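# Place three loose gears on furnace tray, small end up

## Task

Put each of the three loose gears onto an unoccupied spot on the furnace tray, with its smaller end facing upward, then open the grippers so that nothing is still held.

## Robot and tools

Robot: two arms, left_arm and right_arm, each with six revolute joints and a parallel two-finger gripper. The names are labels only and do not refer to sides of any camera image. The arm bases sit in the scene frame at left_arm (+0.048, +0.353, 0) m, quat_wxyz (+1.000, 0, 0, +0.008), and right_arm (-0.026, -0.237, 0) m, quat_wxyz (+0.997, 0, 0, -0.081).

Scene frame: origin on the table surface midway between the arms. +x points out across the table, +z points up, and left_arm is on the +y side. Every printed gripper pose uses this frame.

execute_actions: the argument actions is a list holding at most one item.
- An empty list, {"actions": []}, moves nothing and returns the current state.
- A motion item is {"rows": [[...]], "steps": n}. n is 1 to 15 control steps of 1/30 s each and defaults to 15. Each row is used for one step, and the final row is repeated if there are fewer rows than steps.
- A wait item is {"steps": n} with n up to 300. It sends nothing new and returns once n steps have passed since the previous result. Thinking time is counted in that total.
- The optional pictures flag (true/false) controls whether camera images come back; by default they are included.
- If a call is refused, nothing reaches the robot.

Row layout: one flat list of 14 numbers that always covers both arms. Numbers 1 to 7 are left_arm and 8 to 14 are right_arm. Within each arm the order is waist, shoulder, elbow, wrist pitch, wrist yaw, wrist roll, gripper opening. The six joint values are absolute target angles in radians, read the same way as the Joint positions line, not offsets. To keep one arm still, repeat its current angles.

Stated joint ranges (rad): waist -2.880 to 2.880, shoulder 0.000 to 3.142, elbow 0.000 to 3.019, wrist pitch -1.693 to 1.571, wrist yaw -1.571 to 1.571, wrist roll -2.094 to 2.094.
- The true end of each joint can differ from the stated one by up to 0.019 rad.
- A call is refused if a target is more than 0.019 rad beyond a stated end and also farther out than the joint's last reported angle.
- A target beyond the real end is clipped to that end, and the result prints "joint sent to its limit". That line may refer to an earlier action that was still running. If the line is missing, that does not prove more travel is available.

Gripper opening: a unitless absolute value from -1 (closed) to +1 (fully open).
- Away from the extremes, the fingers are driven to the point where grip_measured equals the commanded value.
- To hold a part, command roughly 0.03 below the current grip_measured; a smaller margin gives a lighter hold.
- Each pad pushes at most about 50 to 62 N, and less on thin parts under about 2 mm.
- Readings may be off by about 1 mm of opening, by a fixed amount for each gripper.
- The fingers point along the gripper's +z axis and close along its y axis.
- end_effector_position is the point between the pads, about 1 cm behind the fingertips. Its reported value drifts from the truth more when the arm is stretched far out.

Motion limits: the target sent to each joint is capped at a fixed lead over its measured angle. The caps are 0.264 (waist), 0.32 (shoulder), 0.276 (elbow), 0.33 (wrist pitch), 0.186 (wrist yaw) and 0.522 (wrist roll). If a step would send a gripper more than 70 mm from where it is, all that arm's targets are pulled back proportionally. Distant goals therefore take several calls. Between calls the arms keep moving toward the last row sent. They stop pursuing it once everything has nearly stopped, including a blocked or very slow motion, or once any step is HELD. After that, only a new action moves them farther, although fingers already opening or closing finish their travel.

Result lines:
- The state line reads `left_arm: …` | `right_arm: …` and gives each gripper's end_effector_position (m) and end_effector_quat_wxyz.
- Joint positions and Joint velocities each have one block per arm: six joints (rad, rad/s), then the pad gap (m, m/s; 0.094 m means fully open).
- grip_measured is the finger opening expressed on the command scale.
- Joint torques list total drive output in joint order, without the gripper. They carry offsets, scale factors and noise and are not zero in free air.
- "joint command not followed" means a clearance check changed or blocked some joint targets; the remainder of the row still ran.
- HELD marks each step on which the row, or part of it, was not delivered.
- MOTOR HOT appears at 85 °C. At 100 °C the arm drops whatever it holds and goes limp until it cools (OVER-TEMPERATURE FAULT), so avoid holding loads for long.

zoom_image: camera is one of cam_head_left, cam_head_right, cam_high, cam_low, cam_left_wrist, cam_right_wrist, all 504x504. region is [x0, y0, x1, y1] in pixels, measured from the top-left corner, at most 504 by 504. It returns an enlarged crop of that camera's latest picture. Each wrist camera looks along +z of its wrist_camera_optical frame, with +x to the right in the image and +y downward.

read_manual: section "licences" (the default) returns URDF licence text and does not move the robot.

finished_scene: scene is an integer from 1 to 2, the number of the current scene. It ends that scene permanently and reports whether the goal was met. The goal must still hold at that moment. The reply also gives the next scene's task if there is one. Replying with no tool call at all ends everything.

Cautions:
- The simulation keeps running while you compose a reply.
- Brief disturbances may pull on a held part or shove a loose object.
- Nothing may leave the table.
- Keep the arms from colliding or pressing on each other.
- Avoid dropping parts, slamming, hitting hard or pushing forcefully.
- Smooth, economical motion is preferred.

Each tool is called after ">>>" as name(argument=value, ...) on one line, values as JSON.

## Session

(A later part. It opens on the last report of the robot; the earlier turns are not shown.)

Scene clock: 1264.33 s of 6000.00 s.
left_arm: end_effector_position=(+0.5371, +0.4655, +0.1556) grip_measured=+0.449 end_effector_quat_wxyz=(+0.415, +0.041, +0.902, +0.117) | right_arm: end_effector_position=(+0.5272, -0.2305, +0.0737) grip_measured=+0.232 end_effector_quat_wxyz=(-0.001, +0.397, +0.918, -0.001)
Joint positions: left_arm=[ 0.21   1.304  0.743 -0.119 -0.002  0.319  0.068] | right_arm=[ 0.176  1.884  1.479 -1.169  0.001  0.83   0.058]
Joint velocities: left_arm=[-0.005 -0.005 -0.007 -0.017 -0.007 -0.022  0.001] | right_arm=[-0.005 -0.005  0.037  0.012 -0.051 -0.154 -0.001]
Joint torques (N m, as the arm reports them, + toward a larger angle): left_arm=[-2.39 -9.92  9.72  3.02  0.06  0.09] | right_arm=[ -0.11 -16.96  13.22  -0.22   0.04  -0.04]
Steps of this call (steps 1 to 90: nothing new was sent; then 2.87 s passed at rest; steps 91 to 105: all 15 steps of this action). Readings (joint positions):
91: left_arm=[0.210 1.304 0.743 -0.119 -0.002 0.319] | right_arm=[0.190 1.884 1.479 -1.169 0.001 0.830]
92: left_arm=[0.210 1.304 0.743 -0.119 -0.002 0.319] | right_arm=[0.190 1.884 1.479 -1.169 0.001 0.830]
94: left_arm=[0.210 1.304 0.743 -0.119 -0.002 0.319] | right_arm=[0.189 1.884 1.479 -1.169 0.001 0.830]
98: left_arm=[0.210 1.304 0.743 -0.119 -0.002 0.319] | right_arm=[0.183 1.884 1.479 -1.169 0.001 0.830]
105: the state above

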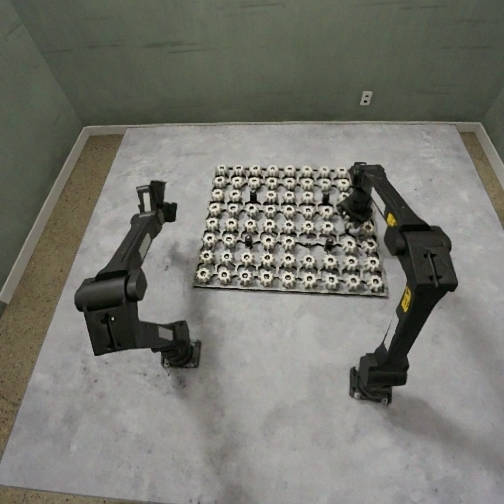

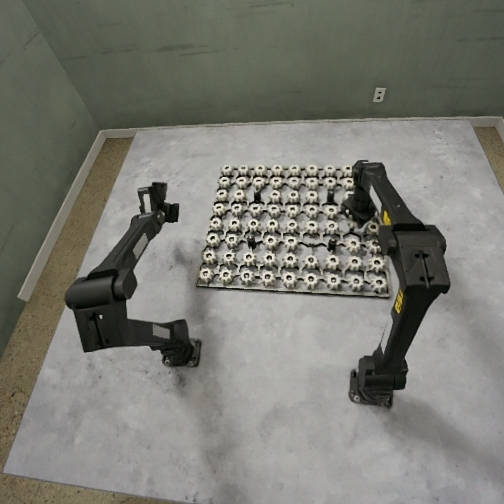

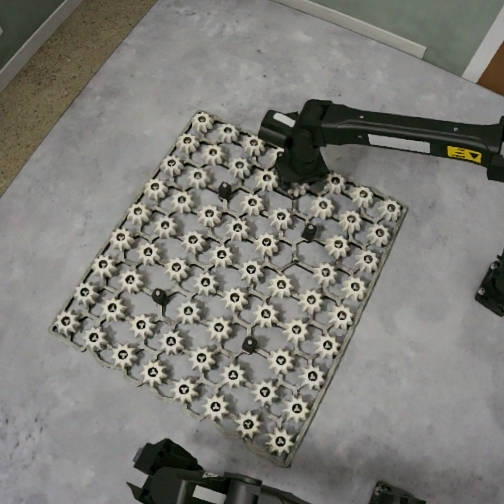

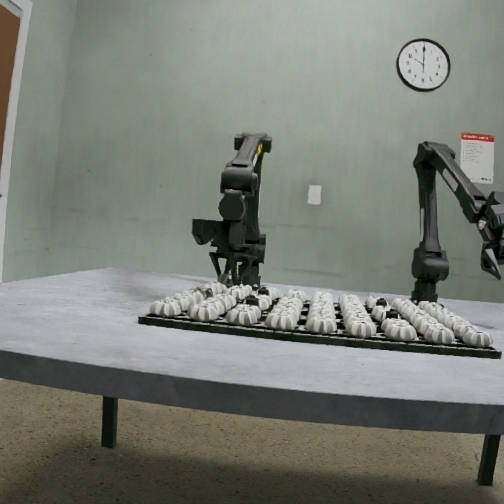

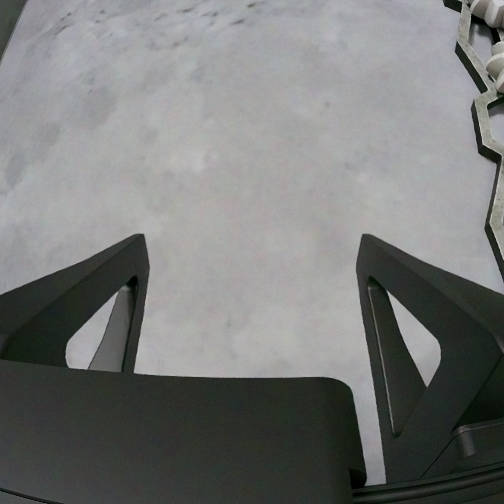

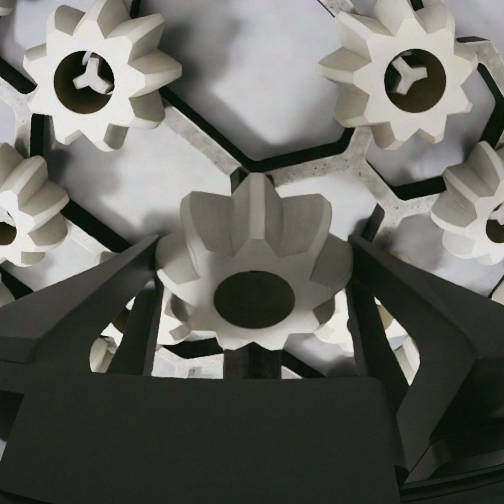

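>>> execute_actions(actions=[{"rows": [[0.200,1.295,0.750,-0.100,0,0.33,0.45,0.168,1.880,1.500,-1.160,0,0.817,0.15],[0.200,1.295,0.750,-0.100,0,0.33,0.45,0.168,1.884,1.490,-1.155,0,0.817,0.15],[0.200,1.295,0.750,-0.100,0,0.33,0.45,0.168,1.887,1.486,-1.149,0,0.817,0.15],[0.200,1.295,0.750,-0.100,0,0.33,0.45,0.168,1.890,1.482,-1.143,0,0.817,0.15],[0.200,1.295,0.750,-0.100,0,0.33,0.45,0.168,1.892,1.479,-1.137,0,0.817,0.15],[0.200,1.295,0.750,-0.100,0,0.33,0.45,0.168,1.895,1.475,-1.131,0,0.817,0.15],[0.200,1.295,0.750,-0.100,0,0.33,0.45,0.168,1.897,1.472,-1.125,0,0.817,0.15],[0.200,1.295,0.750,-0.100,0,0.33,0.45,0.168,1.900,1.468,-1.119,0,0.817,0.15],[0.200,1.295,0.750,-0.100,0,0.33,0.45,0.168,1.902,1.465,-1.113,0,0.817,0.15],[0.200,1.295,0.750,-0.100,0,0.33,0.45,0.168,1.904,1.462,-1.107,0,0.817,0.15]], "steps": 15}], pictures=false)

>>> execute_actions(actions=[{"steps": 15}])

Scene clock: 1288.63 s of 6000.00 s.
left_arm: end_effector_position=(+0.5371, +0.4655, +0.1556) grip_measured=+0.449 end_effector_quat_wxyz=(+0.415, +0.041, +0.902, +0.117) | right_arm: end_effector_position=(+0.5251, -0.2305, +0.0519) grip_measured=+0.232 end_effector_quat_wxyz=(-0.002, +0.397, +0.918, -0.002)
Joint positions: left_arm=[ 0.21   1.304  0.743 -0.119 -0.002  0.319  0.068] | right_arm=[ 0.176  1.904  1.447 -1.119  0.001  0.83   0.058]
Joint velocities: left_arm=[-0.005 -0.005 -0.007  0.002 -0.081 -0.051  0.001] | right_arm=[-0.024  0.063 -0.027  0.007 -0.022  0.037 -0.   ]
Joint torques (N m, as the arm reports them, + toward a larger angle): left_arm=[-2.52 -9.93  9.66  3.02  0.07  0.09] | right_arm=[  0.57 -17.63   9.67   0.47   0.04  -0.16]
Steps of this call (steps 1 to 15: the robot went on to your last target; steps 16 to 90: nothing new was sent; then 20.80 s passed at rest; steps 91 to 105: all 15 steps of this action). Readings (joint positions):
91: left_arm=[0.210 1.304 0.743 -0.119 -0.002 0.319] | right_arm=[0.176 1.884 1.479 -1.169 0.001 0.830]
92: left_arm=[0.210 1.304 0.743 -0.119 -0.002 0.319] | right_arm=[0.176 1.884 1.479 -1.169 0.001 0.830]
94: left_arm=[0.210 1.304 0.743 -0.119 -0.002 0.319] | right_arm=[0.176 1.884 1.476 -1.162 0.001 0.830]
98: left_arm=[0.210 1.304 0.743 -0.119 -0.002 0.319] | right_arm=[0.176 1.886 1.462 -1.141 0.001 0.830]
105: the state above

Scene clock: 1289.13 s of 6000.00 s.
left_arm: end_effector_position=(+0.5371, +0.4655, +0.1556) grip_measured=+0.449 end_effector_quat_wxyz=(+0.415, +0.041, +0.902, +0.117) | right_arm: end_effector_position=(+0.5248, -0.2305, +0.0499) grip_measured=+0.232 end_effector_quat_wxyz=(-0.003, +0.397, +0.918, -0.002)
Joint positions: left_arm=[ 0.21   1.304  0.743 -0.119 -0.002  0.319  0.068] | right_arm=[ 0.176  1.907  1.446 -1.118  0.001  0.83   0.058]
Joint velocities: left_arm=[-0.005 -0.005  0.002 -0.012 -0.022 -0.007 -0.   ] | right_arm=[-0.015  0.015 -0.007 -0.017 -0.066  0.022 -0.   ]
Joint torques (N m, as the arm reports them, + toward a larger angle): left_arm=[-2.43 -9.83  9.68  3.05  0.07  0.09] | right_arm=[ -0.39 -17.72   9.65   0.33   0.04  -0.12]
Steps of this call (steps 1 to 15: the robot went on to your last target). Readings (joint positions):
1: left_arm=[0.210 1.304 0.743 -0.119 -0.002 0.319] | right_arm=[0.176 1.905 1.447 -1.119 0.001 0.830]
2: left_arm=[0.210 1.304 0.743 -0.119 -0.002 0.319] | right_arm=[0.176 1.906 1.446 -1.119 0.001 0.830]
4: left_arm=[0.210 1.304 0.743 -0.119 -0.002 0.319] | right_arm=[0.176 1.907 1.446 -1.119 0.001 0.830]
8: left_arm=[0.210 1.304 0.743 -0.119 -0.002 0.319] | right_arm=[0.176 1.907 1.446 -1.118 0.001 0.830]
15: the state above
All arms were judged still, so your last target was given up. Only a new action makes them travel on or press farther. Fingers that are still opening or closing keep moving.

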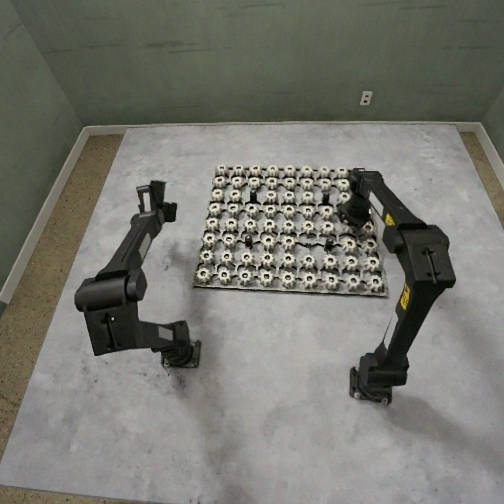

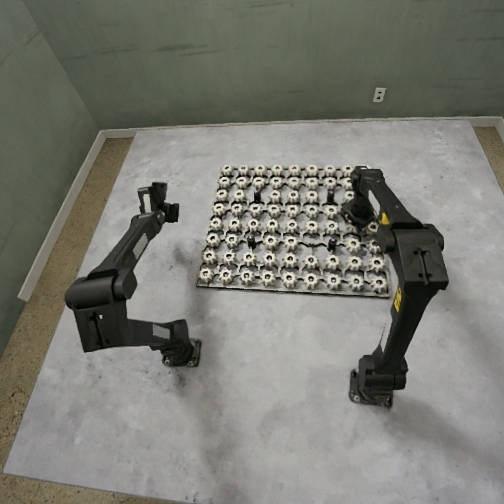

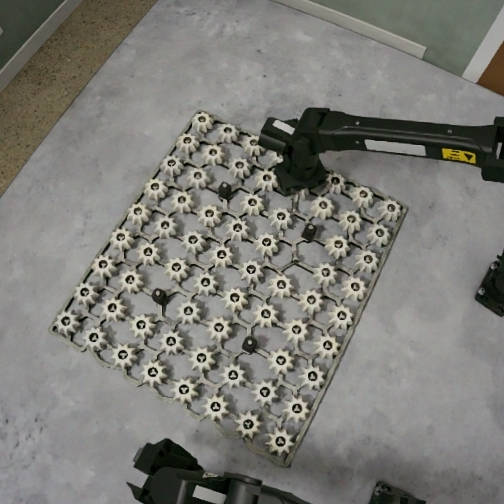

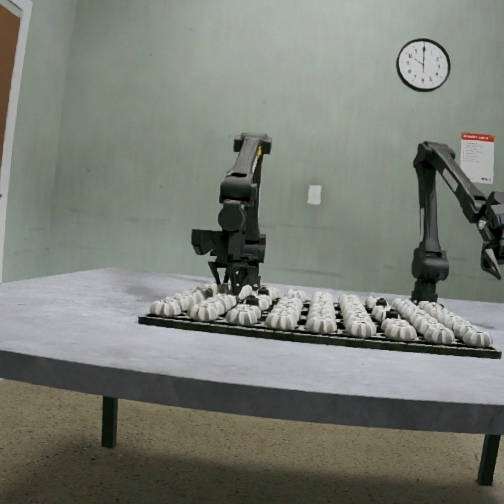

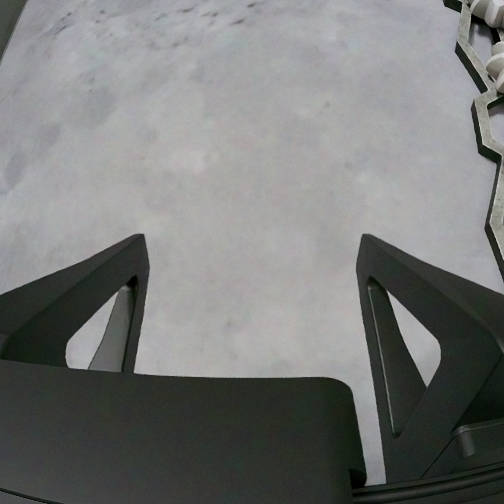

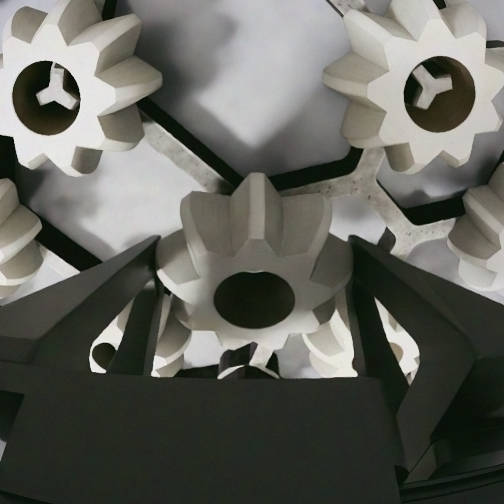

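>>> execute_actions(actions=[{"rows": [[0.200,1.295,0.750,-0.100,0,0.33,0.45,0.168,1.900,1.475,-1.104,0,0.817,0.15],[0.200,1.295,0.750,-0.100,0,0.33,0.45,0.168,1.900,1.475,-1.101,0,0.817,0.15],[0.200,1.295,0.750,-0.100,0,0.33,0.45,0.168,1.900,1.475,-1.098,0,0.817,0.15],[0.200,1.295,0.750,-0.100,0,0.33,0.45,0.168,1.900,1.475,-1.095,0,0.817,0.15],[0.200,1.295,0.750,-0.100,0,0.33,0.45,0.168,1.900,1.475,-1.092,0,0.817,0.15]], "steps": 15}])

Scene clock: 1295.77 s of 6000.00 s.
left_arm: end_effector_position=(+0.5371, +0.4655, +0.1556) grip_measured=+0.449 end_effector_quat_wxyz=(+0.415, +0.041, +0.902, +0.117) | right_arm: end_effector_position=(+0.5282, -0.2304, +0.0499) grip_measured=+0.232 end_effector_quat_wxyz=(+0.003, +0.397, +0.918, +0.001)
Joint positions: left_arm=[ 0.21   1.304  0.743 -0.119 -0.002  0.319  0.068] | right_arm=[ 0.176  1.907  1.446 -1.103  0.001  0.83   0.058]
Joint velocities: left_arm=[-0.005 -0.015 -0.022  0.002  0.007  0.037  0.   ] | right_arm=[-0.005 -0.005 -0.017  0.007  0.007 -0.037 -0.001]
Joint torques (N m, as the arm reports them, + toward a larger angle): left_arm=[-2.39 -9.91  9.73  3.04  0.07  0.09] | right_arm=[  0.52 -17.84  10.87   0.44   0.07  -0.14]
Steps of this call (steps 1 to 90: nothing new was sent; then 3.13 s passed at rest; steps 91 to 105: all 15 steps of this action). Readings (joint positions):
91: left_arm=[0.210 1.304 0.743 -0.119 -0.002 0.319] | right_arm=[0.176 1.907 1.446 -1.117 0.001 0.830]
92: left_arm=[0.210 1.304 0.743 -0.119 -0.002 0.319] | right_arm=[0.176 1.907 1.446 -1.116 0.001 0.830]
94: left_arm=[0.210 1.304 0.743 -0.119 -0.002 0.319] | right_arm=[0.176 1.907 1.446 -1.112 0.001 0.830]
98: left_arm=[0.210 1.304 0.743 -0.119 -0.002 0.319] | right_arm=[0.176 1.907 1.446 -1.104 0.001 0.830]
105: the state above

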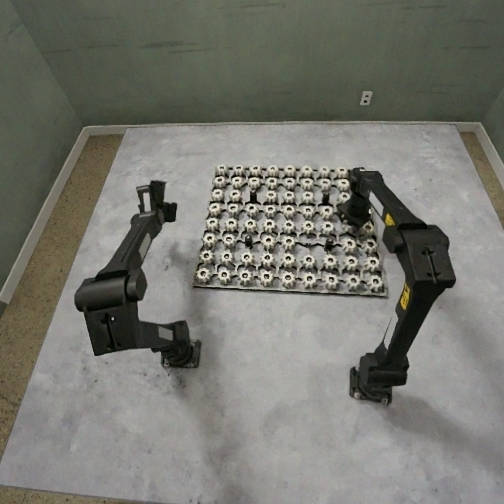

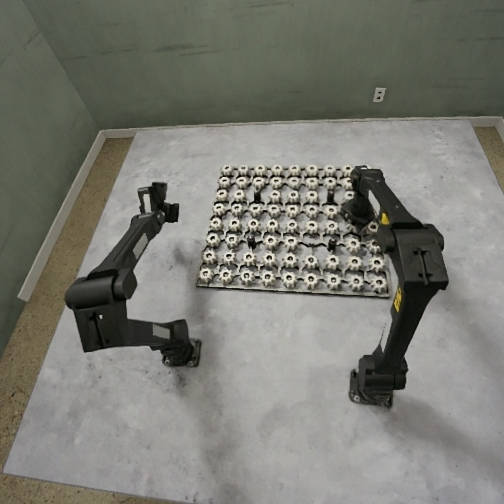

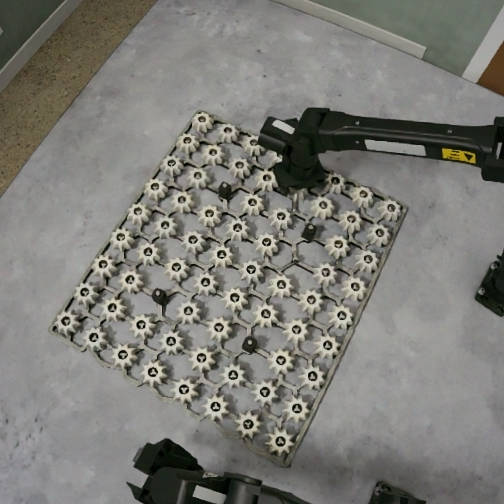

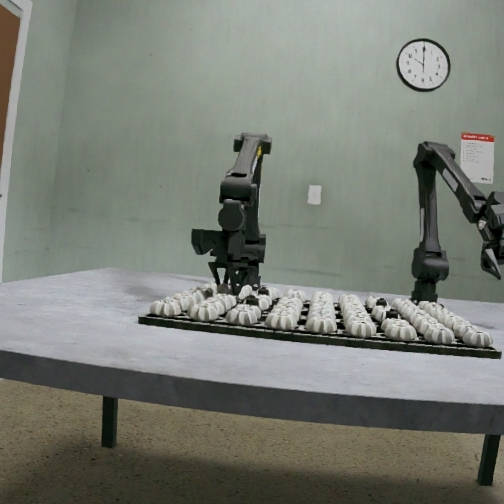

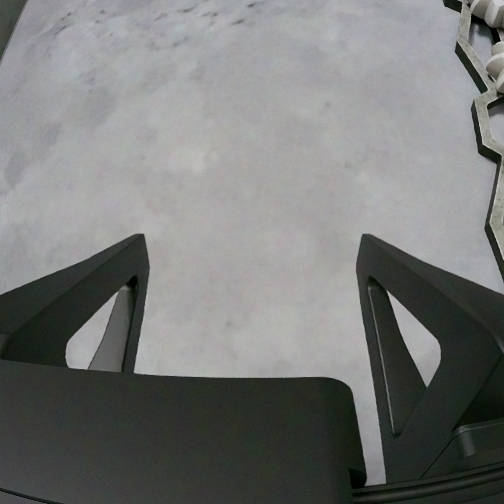

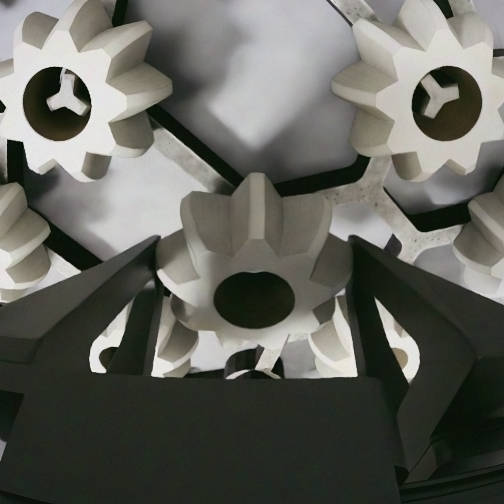

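>>> execute_actions(actions=[{"rows": [[0.200,1.295,0.750,-0.100,0,0.33,0.45,0.168,1.905,1.475,-1.092,0,0.817,0.15],[0.200,1.295,0.750,-0.100,0,0.33,0.45,0.168,1.908,1.475,-1.091,0,0.817,0.15],[0.200,1.295,0.750,-0.100,0,0.33,0.45,0.168,1.911,1.475,-1.090,0,0.817,0.15],[0.200,1.295,0.750,-0.100,0,0.33,0.45,0.168,1.914,1.475,-1.089,0,0.817,0.15],[0.200,1.295,0.750,-0.100,0,0.33,0.45,0.168,1.917,1.475,-1.088,0,0.817,0.15],[0.200,1.295,0.750,-0.100,0,0.33,0.45,0.168,1.920,1.475,-1.087,0,0.817,0.15],[0.200,1.295,0.750,-0.100,0,0.33,0.45,0.168,1.923,1.475,-1.086,0,0.817,0.15],[0.200,1.295,0.750,-0.100,0,0.33,0.45,0.168,1.925,1.475,-1.085,0,0.817,0.15]], "steps": 15}], pictures=false)

>>> execute_actions(actions=[{"steps": 12}], pictures=false)

Scene clock: 1307.10 s of 6000.00 s.
left_arm: end_effector_position=(+0.5371, +0.4655, +0.1556) grip_measured=+0.449 end_effector_quat_wxyz=(+0.415, +0.041, +0.902, +0.117) | right_arm: end_effector_position=(+0.5286, -0.2304, +0.0409) grip_measured=+0.232 end_effector_quat_wxyz=(-0.001, +0.397, +0.918, -0.001)
Joint positions: left_arm=[ 0.21   1.304  0.743 -0.119 -0.002  0.319  0.068] | right_arm=[ 0.176  1.924  1.446 -1.096  0.001  0.83   0.058]
Joint velocities: left_arm=[ 0.005 -0.005 -0.002 -0.012 -0.066  0.022 -0.   ] | right_arm=[ 0.005  0.034 -0.012  0.007  0.022 -0.037 -0.   ]
Joint torques (N m, as the arm reports them, + toward a larger angle): left_arm=[-2.43 -9.78  9.69  3.03  0.07  0.09] | right_arm=[ -0.44 -18.07  10.76   0.44   0.1   -0.1 ]
Steps of this call (steps 1 to 15: the robot went on to your last target; steps 16 to 90: nothing new was sent; then 7.83 s passed at rest; steps 91 to 105: all 15 steps of this action). Readings (joint positions):
91: left_arm=[0.210 1.304 0.743 -0.119 -0.002 0.319] | right_arm=[0.176 1.907 1.446 -1.103 0.001 0.830]
92: left_arm=[0.210 1.304 0.743 -0.119 -0.002 0.319] | right_arm=[0.176 1.907 1.446 -1.103 0.001 0.830]
94: left_arm=[0.210 1.304 0.743 -0.119 -0.002 0.319] | right_arm=[0.176 1.907 1.446 -1.102 0.001 0.830]
98: left_arm=[0.210 1.304 0.743 -0.119 -0.002 0.319] | right_arm=[0.176 1.911 1.446 -1.098 0.001 0.830]
105: the state above

Scene clock: 1307.50 s of 6000.00 s.
left_arm: end_effector_position=(+0.5371, +0.4655, +0.1556) grip_measured=+0.449 end_effector_quat_wxyz=(+0.415, +0.041, +0.902, +0.117) | right_arm: end_effector_position=(+0.5285, -0.2304, +0.0405) grip_measured=+0.232 end_effector_quat_wxyz=(-0.002, +0.397, +0.918, -0.001)
Joint positions: left_arm=[ 0.21   1.304  0.743 -0.119 -0.002  0.319  0.068] | right_arm=[ 0.176  1.924  1.446 -1.096  0.001  0.83   0.058]
Joint velocities: left_arm=[-0.005 -0.005 -0.007  0.012  0.007  0.051 -0.   ] | right_arm=[ 0.005  0.005 -0.027 -0.007 -0.11   0.007  0.001]
Joint torques (N m, as the arm reports them, + toward a larger angle): left_arm=[-2.52 -9.86  9.69  3.04  0.07  0.09] | right_arm=[  0.78 -17.05  10.81   0.45   0.03  -0.09]
Steps of this call (steps 1 to 12: the robot went on to your last target). Readings (joint positions):
1: left_arm=[0.210 1.304 0.743 -0.119 -0.002 0.319] | right_arm=[0.176 1.924 1.446 -1.096 0.001 0.830]
2: left_arm=[0.210 1.304 0.743 -0.119 -0.002 0.319] | right_arm=[0.176 1.924 1.446 -1.096 0.001 0.830]
4: left_arm=[0.210 1.304 0.743 -0.119 -0.002 0.319] | right_arm=[0.176 1.924 1.446 -1.096 0.001 0.830]
8: left_arm=[0.210 1.304 0.743 -0.119 -0.002 0.319] | right_arm=[0.176 1.924 1.446 -1.096 0.001 0.830]
12: the state above

Passed the peg top. Continue down to seat.

>>> execute_actions(actions=[{"rows": [[0.200,1.295,0.750,-0.100,0,0.33,0.45,0.168,1.928,1.475,-1.084,0,0.817,0.15],[0.200,1.295,0.750,-0.100,0,0.33,0.45,0.168,1.931,1.475,-1.083,0,0.817,0.15],[0.200,1.295,0.750,-0.100,0,0.33,0.45,0.168,1.934,1.475,-1.082,0,0.817,0.15],[0.200,1.295,0.750,-0.100,0,0.33,0.45,0.168,1.937,1.475,-1.081,0,0.817,0.15],[0.200,1.295,0.750,-0.100,0,0.33,0.45,0.168,1.940,1.475,-1.080,0,0.817,0.15],[0.200,1.295,0.750,-0.100,0,0.33,0.45,0.168,1.943,1.475,-1.079,0,0.817,0.15],[0.200,1.295,0.750,-0.100,0,0.33,0.45,0.168,1.945,1.475,-1.078,0,0.817,0.15]], "steps": 15}], pictures=false)

>>> execute_actions(actions=[{"steps": 12}])

Scene clock: 1317.97 s of 6000.00 s.
left_arm: end_effector_position=(+0.5371, +0.4655, +0.1556) grip_measured=+0.449 end_effector_quat_wxyz=(+0.415, +0.041, +0.902, +0.117) | right_arm: end_effector_position=(+0.5285, -0.2304, +0.0306) grip_measured=+0.232 end_effector_quat_wxyz=(-0.007, +0.397, +0.918, -0.004)
Joint positions: left_arm=[ 0.21   1.304  0.743 -0.119 -0.002  0.319  0.068] | right_arm=[ 0.176  1.943  1.446 -1.089  0.001  0.83   0.058]
Joint velocities: left_arm=[ 0.005 -0.015 -0.022  0.002 -0.022 -0.037 -0.   ] | right_arm=[-0.015 -0.005 -0.002  0.012  0.007  0.007 -0.001]
Joint torques (N m, as the arm reports them, + toward a larger angle): left_arm=[-2.56 -9.94  9.67  3.02  0.07  0.08] | right_arm=[ -0.11 -17.37  11.01   0.39   0.06  -0.14]
Steps of this call (steps 1 to 15: the robot went on to your last target; steps 16 to 90: nothing new was sent; then 6.97 s passed at rest; steps 91 to 105: all 15 steps of this action). Readings (joint positions):
91: left_arm=[0.210 1.304 0.743 -0.119 -0.002 0.319] | right_arm=[0.176 1.924 1.446 -1.096 0.001 0.830]
92: left_arm=[0.210 1.304 0.743 -0.119 -0.002 0.319] | right_arm=[0.176 1.924 1.446 -1.096 0.001 0.830]
94: left_arm=[0.210 1.304 0.743 -0.119 -0.002 0.319] | right_arm=[0.176 1.925 1.446 -1.094 0.001 0.830]
98: left_arm=[0.210 1.304 0.743 -0.119 -0.002 0.319] | right_arm=[0.176 1.932 1.446 -1.090 0.001 0.830]
105: the state above

Scene clock: 1318.37 s of 6000.00 s.
left_arm: end_effector_position=(+0.5371, +0.4655, +0.1556) grip_measured=+0.449 end_effector_quat_wxyz=(+0.415, +0.041, +0.902, +0.117) | right_arm: end_effector_position=(+0.5285, -0.2304, +0.0306) grip_measured=+0.232 end_effector_quat_wxyz=(-0.007, +0.397, +0.918, -0.004)
Joint positions: left_arm=[ 0.21   1.304  0.743 -0.119 -0.002  0.319  0.068] | right_arm=[ 0.176  1.943  1.446 -1.089  0.001  0.83   0.058]
Joint velocities: left_arm=[-0.024 -0.005  0.017 -0.007 -0.037  0.037  0.001] | right_arm=[ 0.005 -0.005  0.007  0.002 -0.051  0.007 -0.   ]
Joint torques (N m, as the arm reports them, + toward a larger angle): left_arm=[-2.41 -9.85  9.7   3.03  0.06  0.09] | right_arm=[  0.18 -17.59  10.74   0.25   0.07  -0.19]
Steps of this call (steps 1 to 12: the robot went on to your last target). Readings (joint positions):
1: left_arm=[0.210 1.304 0.743 -0.119 -0.002 0.319] | right_arm=[0.176 1.943 1.446 -1.089 0.001 0.830]
2: left_arm=[0.210 1.304 0.743 -0.119 -0.002 0.319] | right_arm=[0.176 1.943 1.446 -1.089 0.001 0.830]
4: left_arm=[0.210 1.304 0.743 -0.119 -0.002 0.319] | right_arm=[0.176 1.943 1.446 -1.089 0.001 0.830]
8: left_arm=[0.210 1.304 0.743 -0.119 -0.002 0.319] | right_arm=[0.176 1.943 1.446 -1.089 0.001 0.830]
12: the state above

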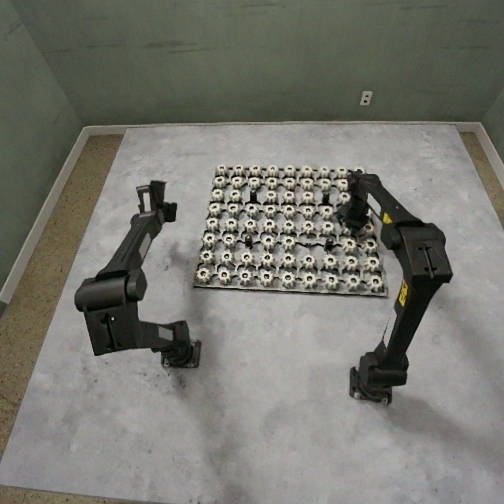

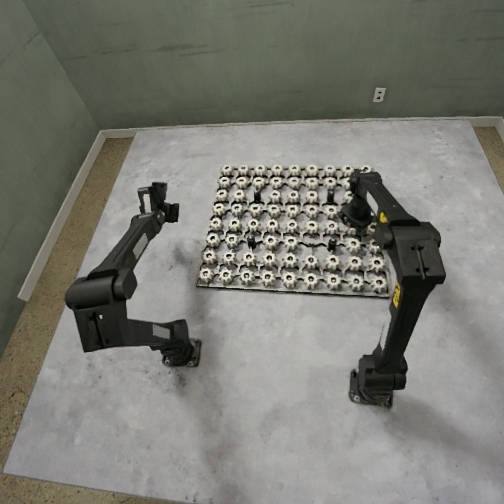

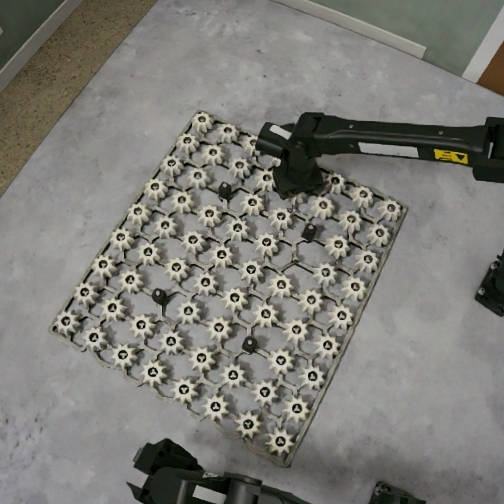

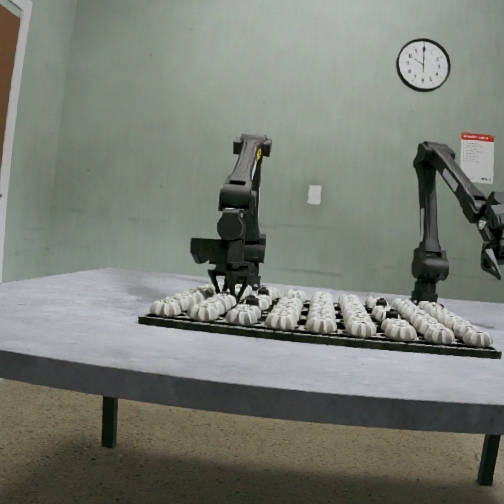

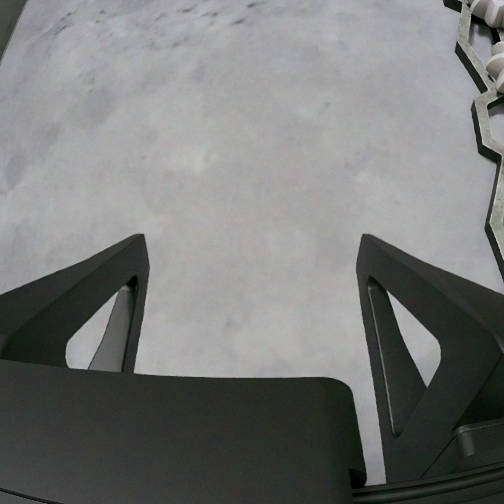

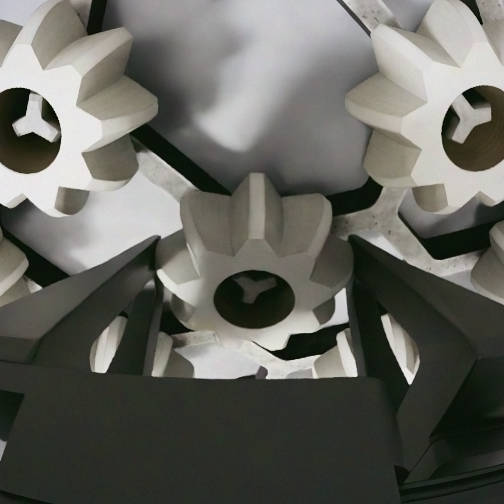

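Seated. Release and lift.

>>> execute_actions(actions=[{"rows": [[0.200,1.295,0.750,-0.100,0,0.33,0.45,0.168,1.947,1.475,-1.078,0,0.817,0.22],[0.200,1.295,0.750,-0.100,0,0.33,0.45,0.168,1.947,1.475,-1.078,0,0.817,0.26],[0.200,1.295,0.750,-0.100,0,0.33,0.45,0.168,1.947,1.475,-1.078,0,0.817,0.30],[0.200,1.295,0.750,-0.100,0,0.33,0.45,0.168,1.947,1.475,-1.078,0,0.817,0.35]], "steps": 12}], pictures=false)

>>> execute_actions(actions=[{"rows": [[0.200,1.295,0.750,-0.100,0,0.33,0.45,0.168,1.920,1.475,-1.095,0,0.817,0.35],[0.200,1.295,0.750,-0.100,0,0.33,0.45,0.168,1.905,1.475,-1.098,0,0.817,0.35],[0.200,1.295,0.750,-0.100,0,0.33,0.45,0.168,1.895,1.475,-1.101,0,0.817,0.35],[0.200,1.295,0.750,-0.100,0,0.33,0.45,0.168,1.885,1.475,-1.104,0,0.817,0.35],[0.200,1.295,0.750,-0.100,0,0.33,0.45,0.168,1.875,1.475,-1.107,0,0.817,0.35],[0.200,1.295,0.750,-0.100,0,0.33,0.45,0.168,1.865,1.475,-1.110,0,0.817,0.35],[0.200,1.295,0.750,-0.100,0,0.33,0.45,0.168,1.855,1.475,-1.113,0,0.817,0.35],[0.200,1.295,0.750,-0.100,0,0.33,0.45,0.168,1.845,1.475,-1.116,0,0.817,0.35],[0.200,1.295,0.750,-0.100,0,0.33,0.45,0.168,1.835,1.475,-1.119,0,0.817,0.35],[0.200,1.295,0.750,-0.100,0,0.33,0.45,0.168,1.825,1.475,-1.122,0,0.817,0.35],[0.200,1.295,0.750,-0.100,0,0.33,0.45,0.168,1.815,1.475,-1.124,0,0.817,0.35],[0.200,1.295,0.750,-0.100,0,0.33,0.45,0.168,1.805,1.475,-1.126,0,0.817,0.35],[0.200,1.295,0.750,-0.100,0,0.33,0.45,0.168,1.795,1.475,-1.128,0,0.817,0.35],[0.200,1.295,0.750,-0.100,0,0.33,0.45,0.168,1.785,1.475,-1.130,0,0.817,0.35],[0.200,1.295,0.750,-0.100,0,0.33,0.45,0.168,1.775,1.475,-1.130,0,0.817,0.35]], "steps": 15}], pictures=false)

>>> execute_actions(actions=[{"steps": 15}])

Scene clock: 1333.07 s of 6000.00 s.
left_arm: end_effector_position=(+0.5371, +0.4655, +0.1556) grip_measured=+0.449 end_effector_quat_wxyz=(+0.415, +0.041, +0.902, +0.117) | right_arm: end_effector_position=(+0.5286, -0.2304, +0.0306) grip_measured=+0.347 end_effector_quat_wxyz=(-0.007, +0.397, +0.918, -0.004)
Joint positions: left_arm=[ 0.21   1.304  0.743 -0.119 -0.002  0.319  0.068] | right_arm=[ 0.176  1.943  1.446 -1.089  0.001  0.83   0.063]
Joint velocities: left_arm=[-0.005  0.005 -0.002 -0.007 -0.022 -0.066 -0.001] | right_arm=[-0.024 -0.005 -0.022 -0.002 -0.037  0.007 -0.001]
Joint torques (N m, as the arm reports them, + toward a larger angle): left_arm=[-2.53 -9.93  9.71  3.05  0.07  0.09] | right_arm=[  0.25 -18.17  11.02   0.24   0.06  -0.13]
Steps of this call (steps 1 to 15: the robot went on to your last target; steps 16 to 90: nothing new was sent; then 11.30 s passed at rest; steps 91 to 102: all 12 steps of this action). Readings (joint positions):
91: left_arm=[0.210 1.304 0.743 -0.119 -0.002 0.319] | right_arm=[0.176 1.943 1.446 -1.089 0.001 0.830]
92: left_arm=[0.210 1.304 0.743 -0.119 -0.002 0.319] | right_arm=[0.176 1.943 1.446 -1.089 0.001 0.830]
94: left_arm=[0.210 1.304 0.743 -0.119 -0.002 0.319] | right_arm=[0.176 1.943 1.446 -1.089 0.001 0.830]
98: left_arm=[0.210 1.304 0.743 -0.119 -0.002 0.319] | right_arm=[0.176 1.943 1.446 -1.089 0.001 0.830]
102: the state above

Scene clock: 1333.57 s of 6000.00 s.
left_arm: end_effector_position=(+0.5371, +0.4655, +0.1556) grip_measured=+0.449 end_effector_quat_wxyz=(+0.415, +0.041, +0.902, +0.117) | right_arm: end_effector_position=(+0.5287, -0.2304, +0.0858) grip_measured=+0.347 end_effector_quat_wxyz=(+0.027, +0.397, +0.917, +0.012)
Joint positions: left_arm=[ 0.21   1.304  0.743 -0.119 -0.002  0.319  0.068] | right_arm=[ 0.176  1.839  1.446 -1.119  0.001  0.83   0.063]
Joint velocities: left_arm=[-0.015 -0.015 -0.002 -0.002 -0.022 -0.022 -0.001] | right_arm=[-0.005 -0.444 -0.007 -0.037 -0.081  0.066 -0.003]
Joint torques (N m, as the arm reports them, + toward a larger angle): left_arm=[-2.49 -9.75  9.68  3.04  0.07  0.1 ] | right_arm=[ -0.69 -19.66  11.33  -0.29   0.07  -0.14]
Steps of this call (steps 1 to 15: all 15 steps of this action). Readings (joint positions):
1: left_arm=[0.210 1.304 0.743 -0.119 -0.002 0.319] | right_arm=[0.176 1.943 1.446 -1.089 0.001 0.830]
2: left_arm=[0.210 1.304 0.743 -0.119 -0.002 0.319] | right_arm=[0.176 1.943 1.446 -1.089 0.001 0.830]
4: left_arm=[0.210 1.304 0.743 -0.119 -0.002 0.319] | right_arm=[0.176 1.942 1.446 -1.091 0.001 0.830]
8: left_arm=[0.210 1.304 0.743 -0.119 -0.002 0.319] | right_arm=[0.176 1.925 1.446 -1.102 0.001 0.830]
15: the state above

Scene clock: 1334.07 s of 6000.00 s.
left_arm: end_effector_position=(+0.5371, +0.4655, +0.1556) grip_measured=+0.449 end_effector_quat_wxyz=(+0.415, +0.041, +0.902, +0.117) | right_arm: end_effector_position=(+0.5295, -0.2304, +0.1146) grip_measured=+0.347 end_effector_quat_wxyz=(+0.050, +0.396, +0.916, +0.022)
Joint positions: left_arm=[ 0.21   1.304  0.743 -0.119 -0.002  0.319  0.068] | right_arm=[ 0.176  1.785  1.446 -1.122  0.001  0.83   0.063]
Joint velocities: left_arm=[ 0.005  0.005 -0.002  0.012 -0.022 -0.066 -0.001] | right_arm=[ 0.005 -0.005 -0.007 -0.007  0.022  0.051 -0.   ]
Joint torques (N m, as the arm reports them, + toward a larger angle): left_arm=[-2.44 -9.91  9.66  3.    0.07  0.09] | right_arm=[  0.33 -16.85  11.51  -0.03   0.04  -0.1 ]
Steps of this call (steps 1 to 15: the robot went on to your last target). Readings (joint positions):
1: left_arm=[0.210 1.304 0.743 -0.119 -0.002 0.319] | right_arm=[0.176 1.825 1.446 -1.120 0.001 0.830]
2: left_arm=[0.210 1.304 0.743 -0.119 -0.002 0.319] | right_arm=[0.176 1.813 1.446 -1.120 0.001 0.830]
4: left_arm=[0.210 1.304 0.743 -0.119 -0.002 0.319] | right_arm=[0.176 1.794 1.446 -1.121 0.001 0.830]
8: left_arm=[0.210 1.304 0.743 -0.119 -0.002 0.319] | right_arm=[0.176 1.785 1.446 -1.121 0.001 0.830]
15: the state above

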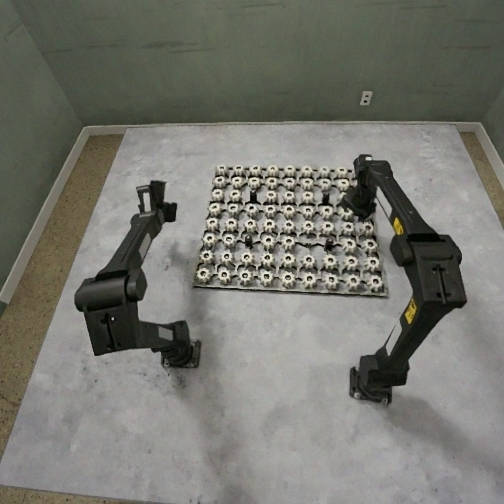

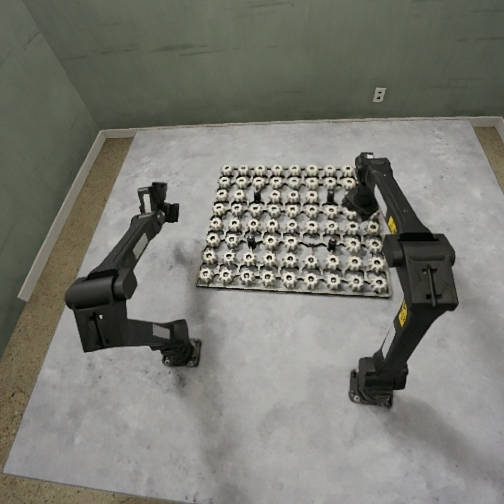

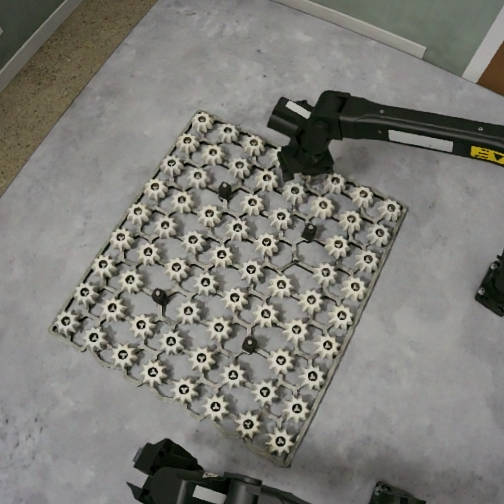

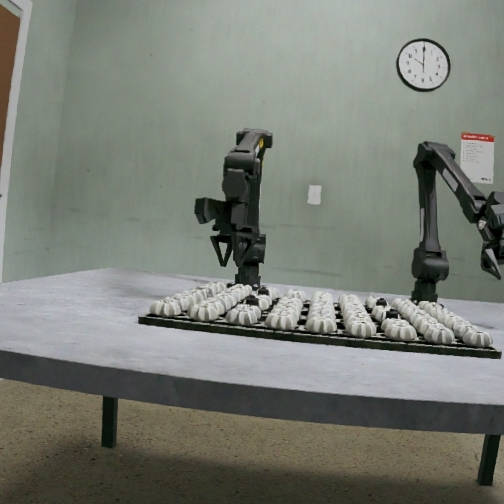

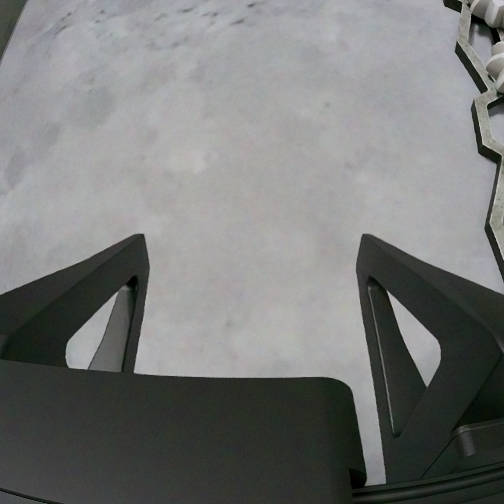

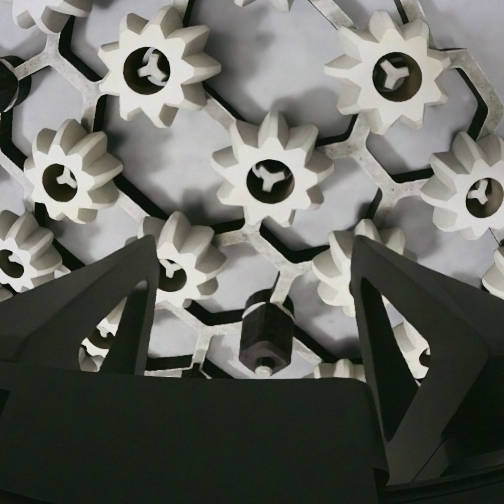

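>>> zoom_image(camera="cam_head_left", region=[180, 150, 400, 310])

Region (180, 150, 400, 310) of cam_head_left's 504x504 image, scaled by 2.291, with more detail than that image has; it fills the top 367 rows of this view, and the rest is white.

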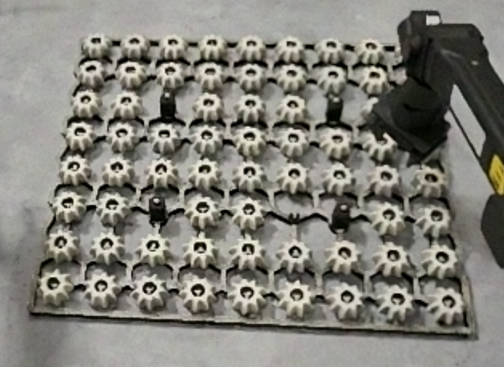

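>>> finished_scene(scene=1)

The scene is finished: the task was done.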